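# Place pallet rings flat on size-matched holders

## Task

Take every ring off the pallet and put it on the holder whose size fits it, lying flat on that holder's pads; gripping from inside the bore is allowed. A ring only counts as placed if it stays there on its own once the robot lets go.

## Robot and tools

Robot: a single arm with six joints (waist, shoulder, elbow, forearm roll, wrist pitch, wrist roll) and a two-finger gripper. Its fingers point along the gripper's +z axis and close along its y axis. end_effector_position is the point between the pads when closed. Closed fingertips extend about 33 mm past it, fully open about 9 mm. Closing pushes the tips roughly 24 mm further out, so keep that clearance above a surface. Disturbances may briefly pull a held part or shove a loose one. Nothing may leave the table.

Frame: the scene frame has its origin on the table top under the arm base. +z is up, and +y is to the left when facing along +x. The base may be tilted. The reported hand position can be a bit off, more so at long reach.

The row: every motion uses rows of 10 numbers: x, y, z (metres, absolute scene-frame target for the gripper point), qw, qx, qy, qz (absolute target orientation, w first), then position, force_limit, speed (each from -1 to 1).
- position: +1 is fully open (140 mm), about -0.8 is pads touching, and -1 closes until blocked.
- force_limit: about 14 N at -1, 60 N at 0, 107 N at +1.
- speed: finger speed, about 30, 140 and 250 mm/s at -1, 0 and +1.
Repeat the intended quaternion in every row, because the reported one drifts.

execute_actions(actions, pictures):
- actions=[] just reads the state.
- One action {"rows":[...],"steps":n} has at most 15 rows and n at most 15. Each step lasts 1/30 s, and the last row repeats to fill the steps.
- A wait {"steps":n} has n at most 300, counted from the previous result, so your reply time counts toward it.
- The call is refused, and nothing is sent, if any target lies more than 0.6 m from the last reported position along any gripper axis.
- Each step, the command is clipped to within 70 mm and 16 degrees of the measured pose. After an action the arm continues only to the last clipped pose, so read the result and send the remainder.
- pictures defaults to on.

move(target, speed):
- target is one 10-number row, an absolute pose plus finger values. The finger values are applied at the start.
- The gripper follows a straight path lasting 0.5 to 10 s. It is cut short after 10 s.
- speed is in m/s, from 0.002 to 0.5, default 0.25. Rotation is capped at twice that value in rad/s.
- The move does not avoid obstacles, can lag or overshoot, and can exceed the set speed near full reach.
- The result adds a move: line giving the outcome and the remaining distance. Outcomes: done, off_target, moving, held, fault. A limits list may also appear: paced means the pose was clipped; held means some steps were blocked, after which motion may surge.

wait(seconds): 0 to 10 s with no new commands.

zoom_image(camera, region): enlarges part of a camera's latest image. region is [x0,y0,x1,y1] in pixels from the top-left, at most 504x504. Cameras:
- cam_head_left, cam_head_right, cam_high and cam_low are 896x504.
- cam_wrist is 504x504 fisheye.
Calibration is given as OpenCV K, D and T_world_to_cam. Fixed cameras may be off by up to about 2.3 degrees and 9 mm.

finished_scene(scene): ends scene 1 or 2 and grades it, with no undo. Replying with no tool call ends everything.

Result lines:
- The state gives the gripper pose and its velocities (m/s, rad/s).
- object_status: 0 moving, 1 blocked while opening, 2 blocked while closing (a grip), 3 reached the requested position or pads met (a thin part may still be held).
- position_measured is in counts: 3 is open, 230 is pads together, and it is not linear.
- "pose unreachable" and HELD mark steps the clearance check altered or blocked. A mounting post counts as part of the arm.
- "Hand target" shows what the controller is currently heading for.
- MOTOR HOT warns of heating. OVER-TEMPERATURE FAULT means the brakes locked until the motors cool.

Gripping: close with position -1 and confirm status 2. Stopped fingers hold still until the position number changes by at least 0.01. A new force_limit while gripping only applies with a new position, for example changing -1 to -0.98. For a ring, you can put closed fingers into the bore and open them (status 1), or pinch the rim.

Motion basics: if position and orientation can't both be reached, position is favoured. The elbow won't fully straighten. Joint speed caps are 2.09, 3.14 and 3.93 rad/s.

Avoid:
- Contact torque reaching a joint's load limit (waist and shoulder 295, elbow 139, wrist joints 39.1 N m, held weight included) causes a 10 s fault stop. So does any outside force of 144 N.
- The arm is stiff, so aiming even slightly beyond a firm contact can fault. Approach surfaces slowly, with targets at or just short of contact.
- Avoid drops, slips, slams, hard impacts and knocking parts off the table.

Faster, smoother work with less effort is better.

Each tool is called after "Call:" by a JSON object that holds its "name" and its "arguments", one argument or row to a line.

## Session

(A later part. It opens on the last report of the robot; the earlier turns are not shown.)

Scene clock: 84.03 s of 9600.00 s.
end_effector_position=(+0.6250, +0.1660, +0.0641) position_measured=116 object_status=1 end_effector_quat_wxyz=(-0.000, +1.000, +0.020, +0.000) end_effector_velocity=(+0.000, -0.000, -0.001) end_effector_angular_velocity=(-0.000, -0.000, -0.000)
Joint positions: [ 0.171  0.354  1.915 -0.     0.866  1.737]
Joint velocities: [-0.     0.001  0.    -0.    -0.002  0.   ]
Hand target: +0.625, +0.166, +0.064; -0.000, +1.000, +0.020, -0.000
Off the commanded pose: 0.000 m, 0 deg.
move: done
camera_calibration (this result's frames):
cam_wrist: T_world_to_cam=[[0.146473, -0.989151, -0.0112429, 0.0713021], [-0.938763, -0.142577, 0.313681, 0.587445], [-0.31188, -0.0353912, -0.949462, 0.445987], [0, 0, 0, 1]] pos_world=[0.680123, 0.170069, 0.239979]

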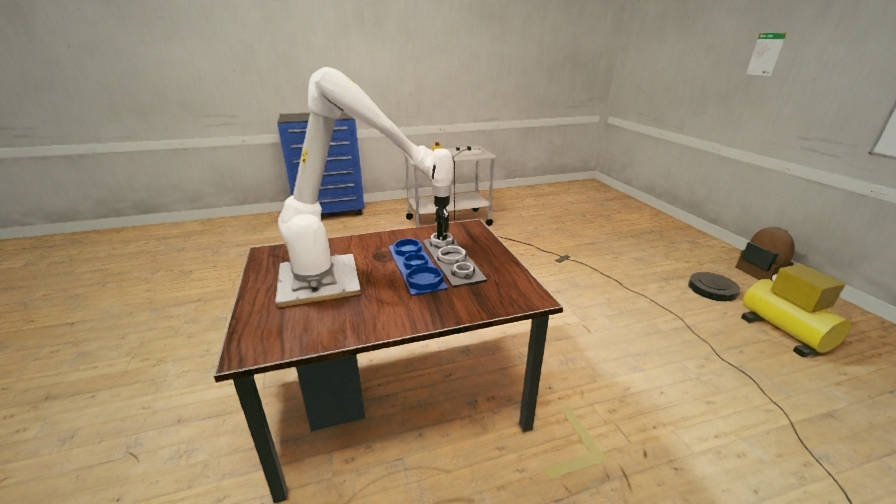

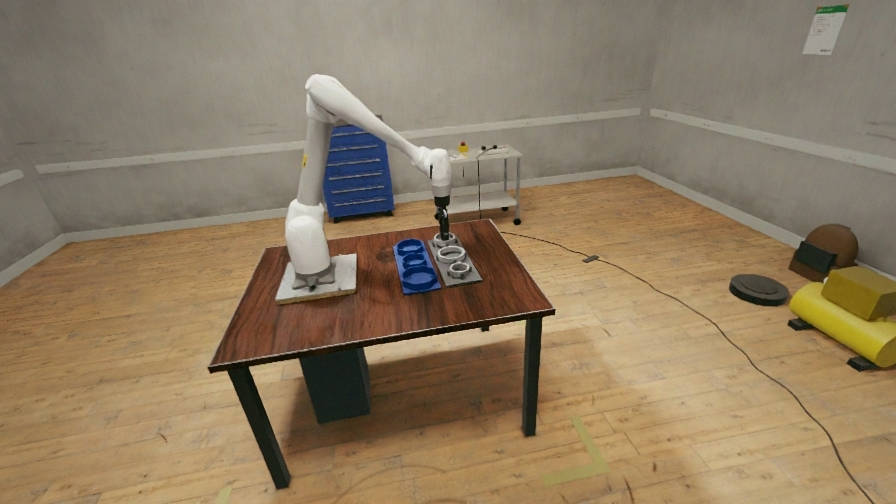

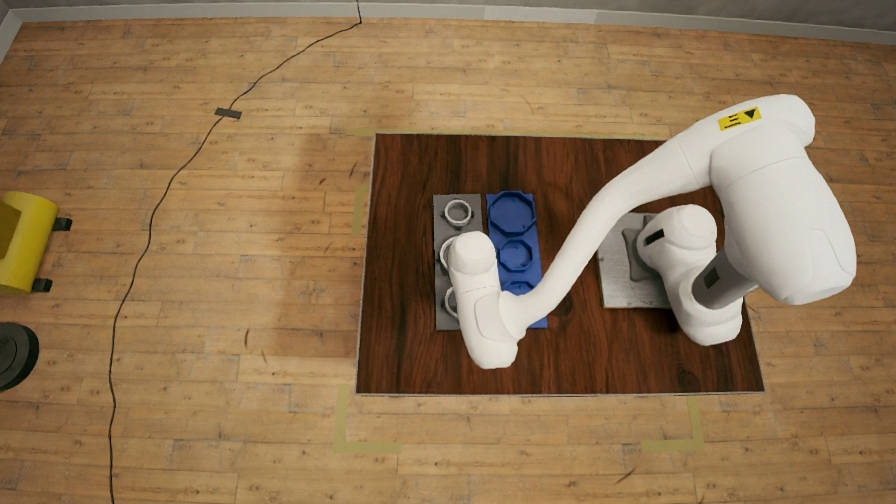

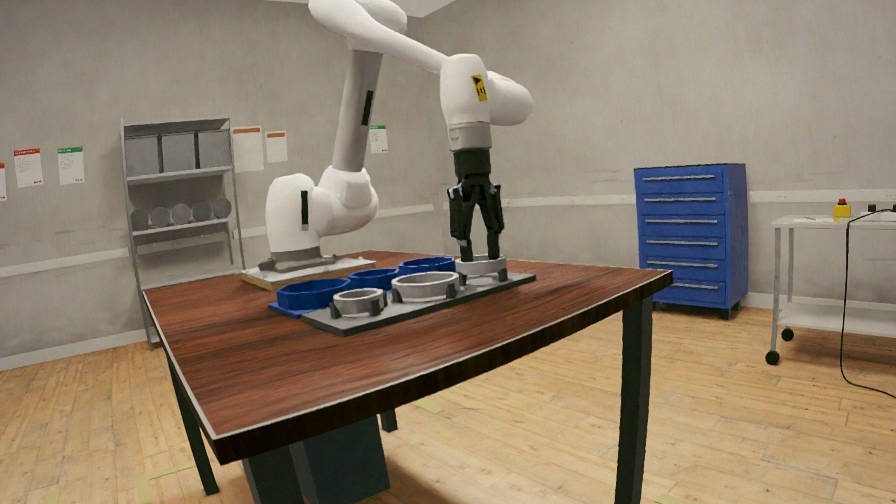

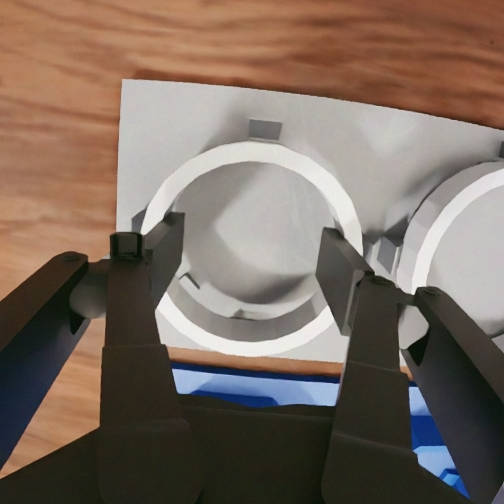

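Call:
{"name": "move", "arguments": {
  "target": [0.626,0.1655,0.051,0,1,0.02,0,1,0.5,-0.8],
  "speed": 0.01
}}

Call:
{"name": "move", "arguments": {
  "target": [0.626,0.1655,0.051,0,1,0.02,0,-0.1,0,-0.6],
  "speed": 0.01
}}

Call:
{"name": "move", "arguments": {
  "target": [0.626,0.1655,0.14,0,1,0.02,0,-0.1,0,-0.6],
  "speed": 0.08
}}

Scene clock: 94.53 s of 9600.00 s.
end_effector_position=(+0.6260, +0.1655, +0.0511) position_measured=116 object_status=1 end_effector_quat_wxyz=(-0.000, +1.000, +0.020, +0.000) end_effector_velocity=(-0.000, -0.001, -0.001) end_effector_angular_velocity=(-0.001, +0.002, -0.000)
Joint positions: [ 0.17   0.369  1.922 -0.     0.843  1.736]
Joint velocities: [-0.001  0.001  0.    -0.     0.001 -0.   ]
Hand target: +0.626, +0.166, +0.051; -0.000, +1.000, +0.020, -0.000
Off the commanded pose: 0.000 m, 0 deg.
After step 90, 5.97 s passed at rest.
move: done
camera_calibration (this result's frames):
cam_wrist: T_world_to_cam=[[0.146455, -0.989154, -0.0112364, 0.0705286], [-0.938763, -0.142557, 0.313689, 0.592398], [-0.311889, -0.035393, -0.949459, 0.433927], [0, 0, 0, 1]] pos_world=[0.68113, 0.169572, 0.22696]

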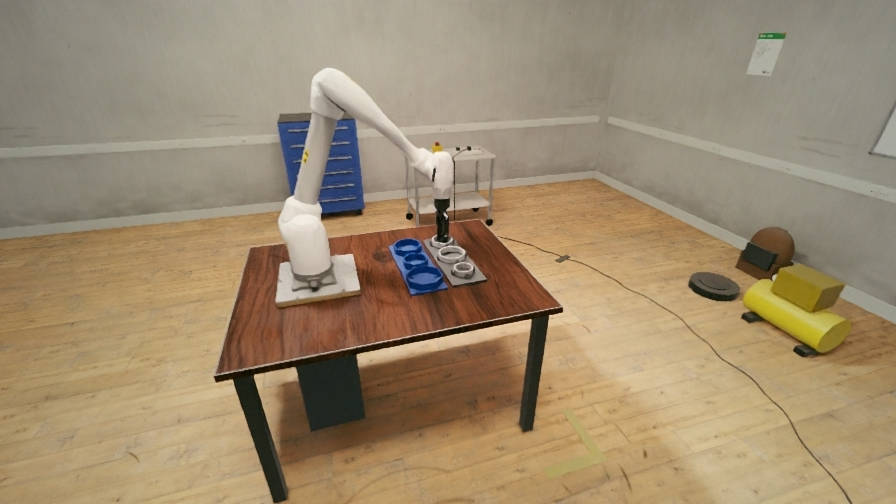

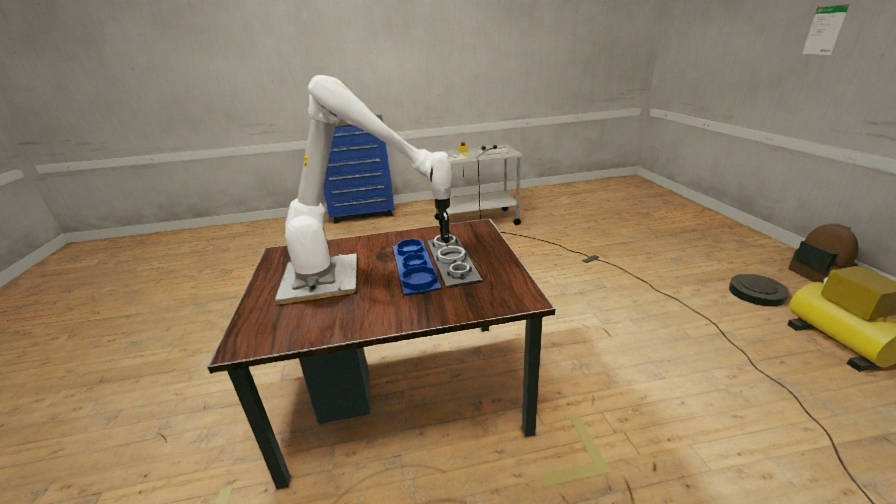

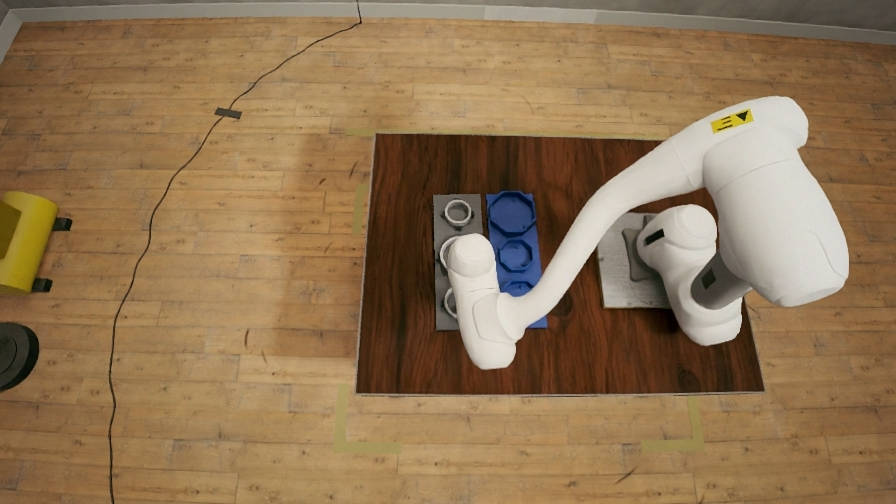

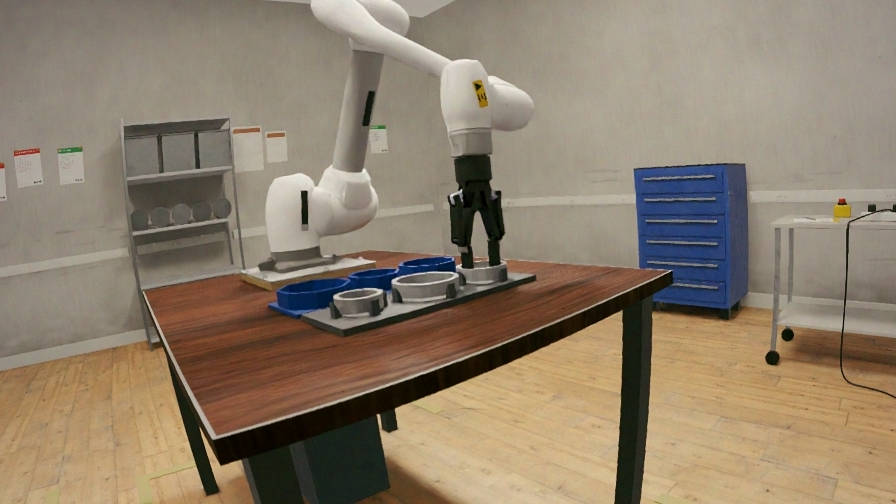

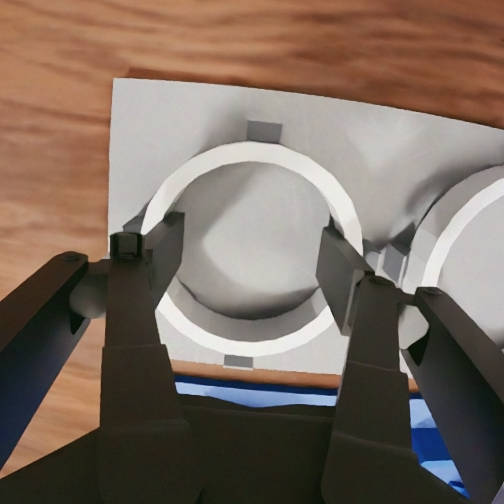

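Scene clock: 95.23 s of 9600.00 s.
end_effector_position=(+0.6260, +0.1655, +0.0510) position_measured=141 object_status=3 end_effector_quat_wxyz=(-0.000, +1.000, +0.020, +0.000) end_effector_velocity=(+0.001, -0.001, +0.000) end_effector_angular_velocity=(+0.001, -0.002, -0.002)
Joint positions: [ 0.17   0.37   1.922 -0.     0.843  1.736]
Joint velocities: [-0.002 -0.     0.     0.001 -0.002 -0.   ]
Hand target: +0.626, +0.166, +0.051; -0.000, +1.000, +0.020, -0.000
Off the commanded pose: 0.000 m, 0 deg.
move: done
camera_calibration (this result's frames):
cam_wrist: T_world_to_cam=[[0.146447, -0.989155, -0.0112366, 0.0705273], [-0.938765, -0.14255, 0.313689, 0.592429], [-0.311888, -0.0353902, -0.949459, 0.433871], [0, 0, 0, 1]] pos_world=[0.681143, 0.169568, 0.226897]

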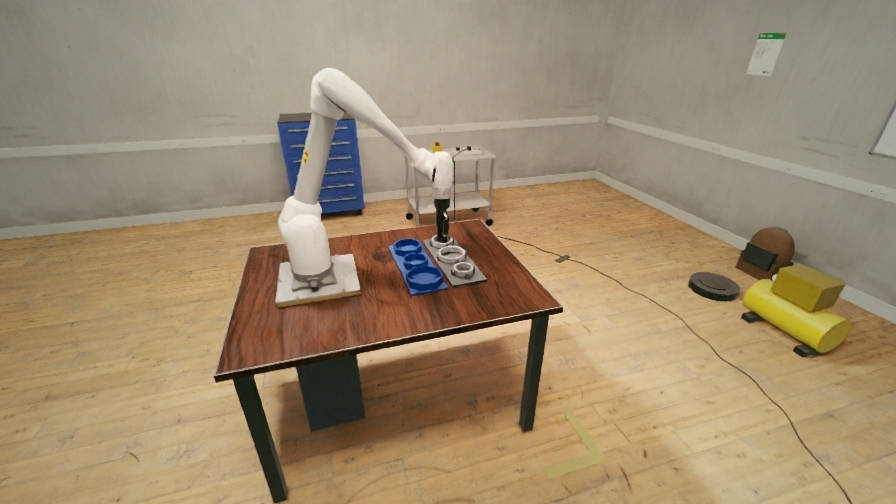

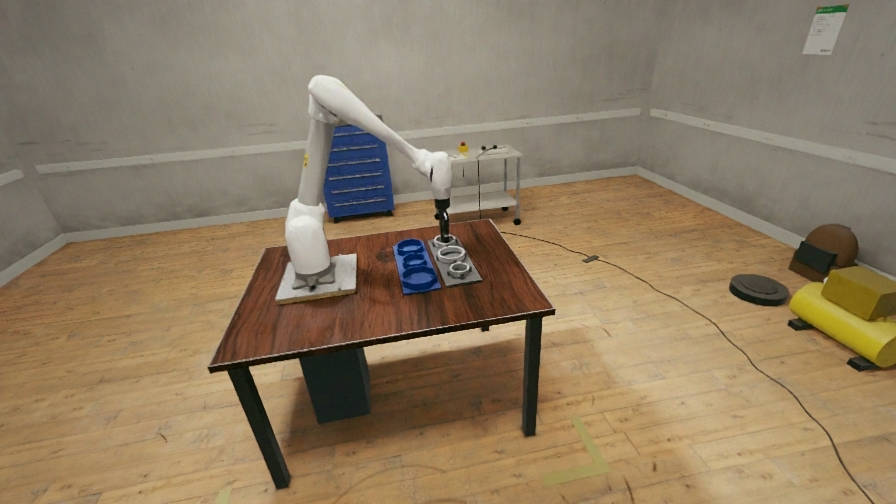

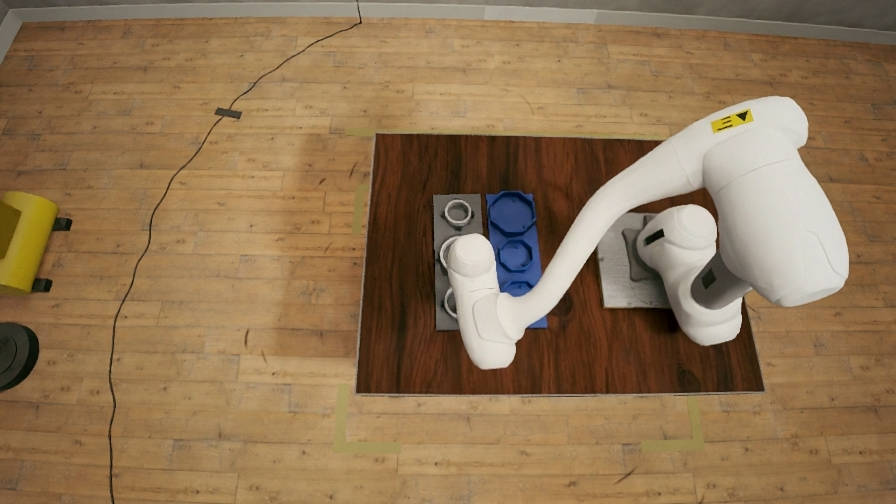

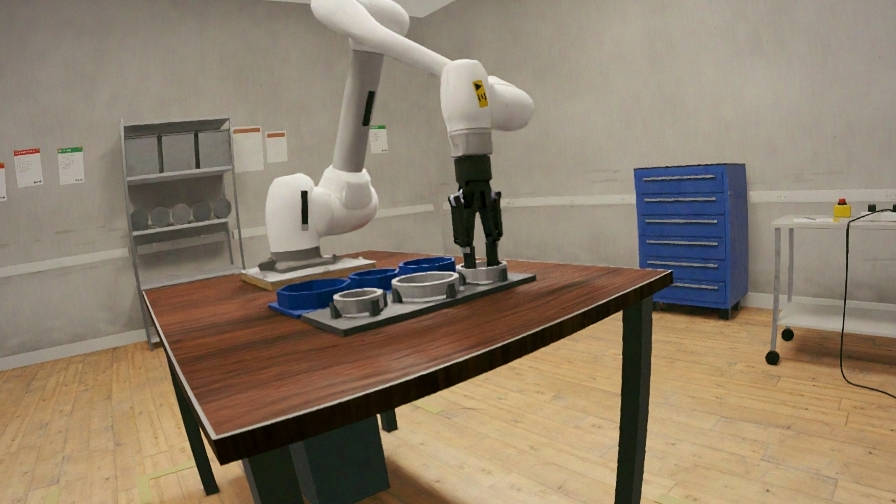

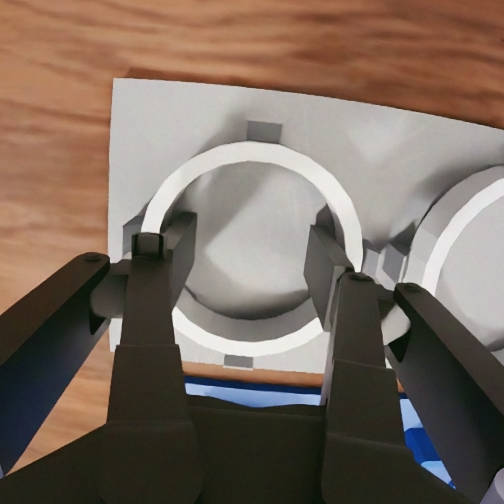

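Scene clock: 96.73 s of 9600.00 s.
end_effector_position=(+0.6261, +0.1655, +0.1399) position_measured=141 object_status=3 end_effector_quat_wxyz=(+0.000, +1.000, +0.020, -0.000) end_effector_velocity=(+0.000, +0.001, +0.001) end_effector_angular_velocity=(+0.001, -0.002, +0.001)
Joint positions: [ 0.17   0.278  1.854 -0.     1.002  1.736]
Joint velocities: [ 0.001 -0.002 -0.     0.     0.    -0.   ]
Hand target: +0.626, +0.165, +0.140; +0.000, +1.000, +0.020, +0.000
Off the commanded pose: 0.000 m, 0 deg.
move: done
camera_calibration (this result's frames):
cam_wrist: T_world_to_cam=[[0.146362, -0.989168, -0.011163, 0.0715422], [-0.938773, -0.142445, 0.313711, 0.56458], [-0.311903, -0.0354357, -0.949453, 0.518316], [0, 0, 0, 1]] pos_world=[0.681206, 0.169556, 0.3158]

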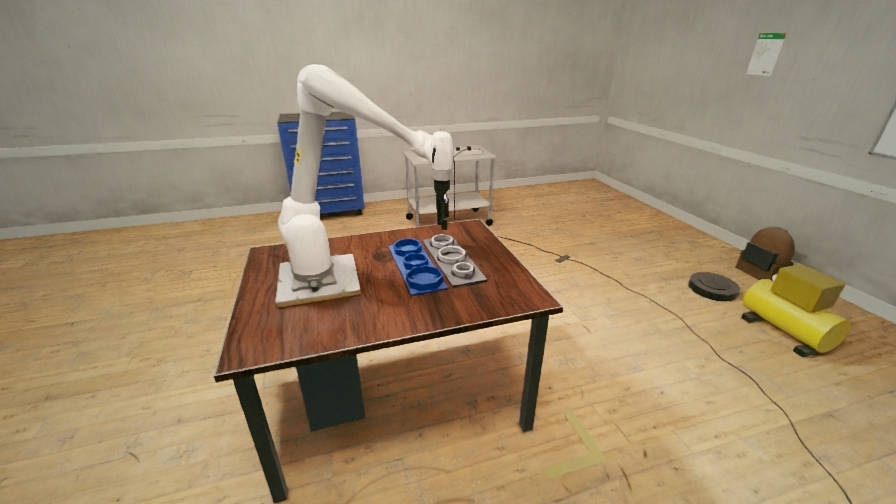

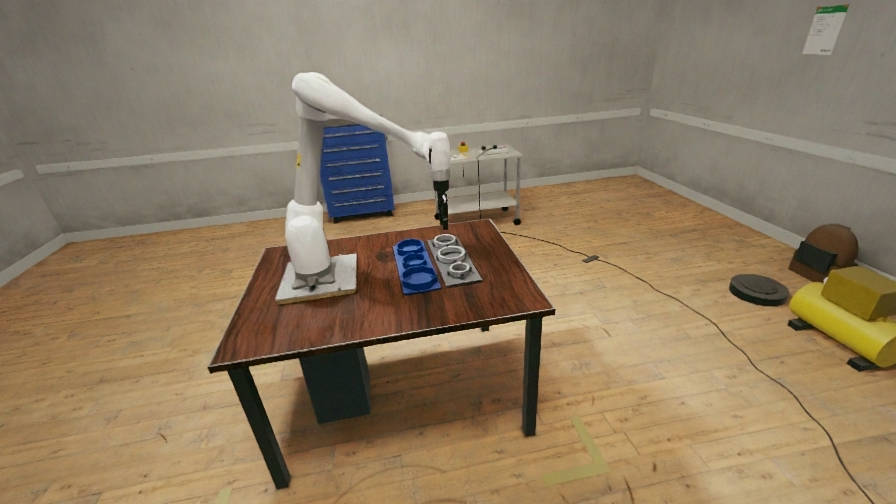

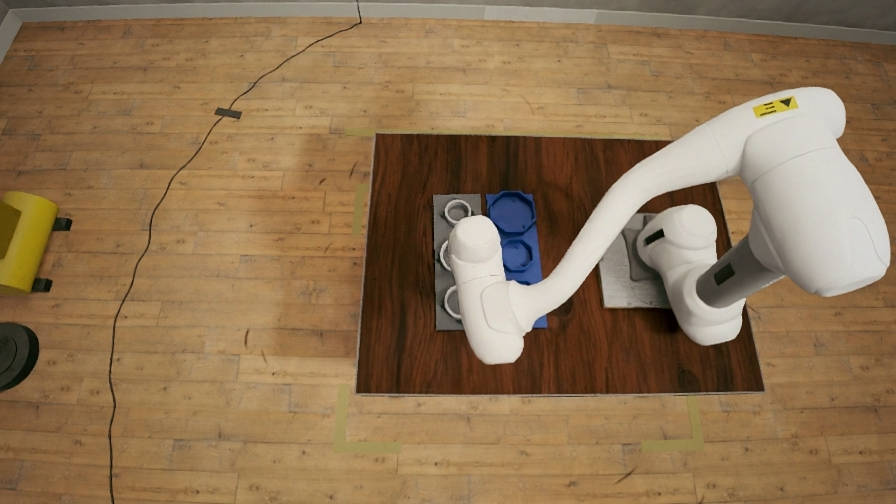

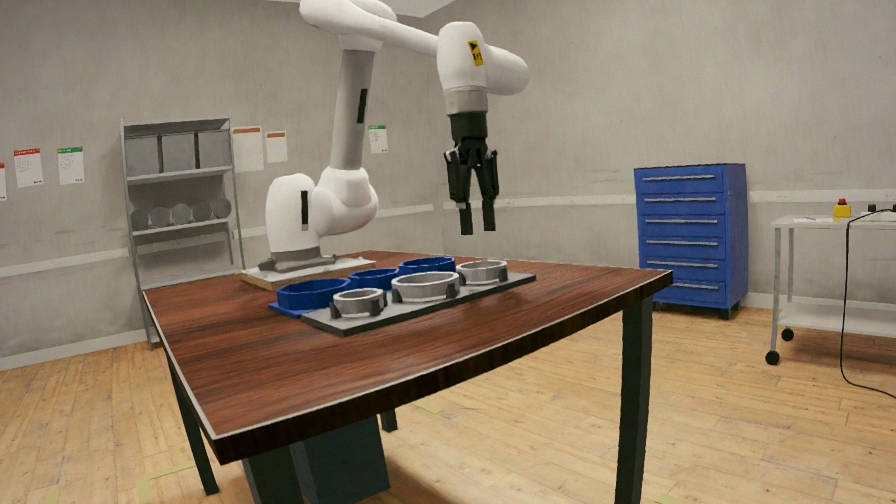

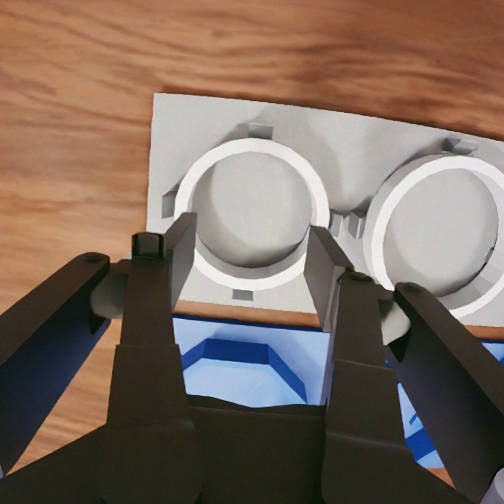

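Call:
{"name": "zoom_image", "arguments": {
  "camera": "cam_low",
  "region": [300,240,550,340]
}}

Region (300, 240, 550, 340) of cam_low's 896x504 image, scaled by 2.016, with more detail than that image has; it fills the top 202 rows of this view, and the rest is white.

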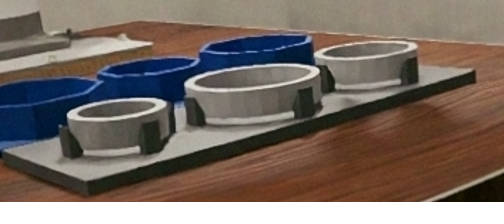

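Call:
{"name": "finished_scene", "arguments": {
  "scene": 2
}}

The scene is finished: the task was done.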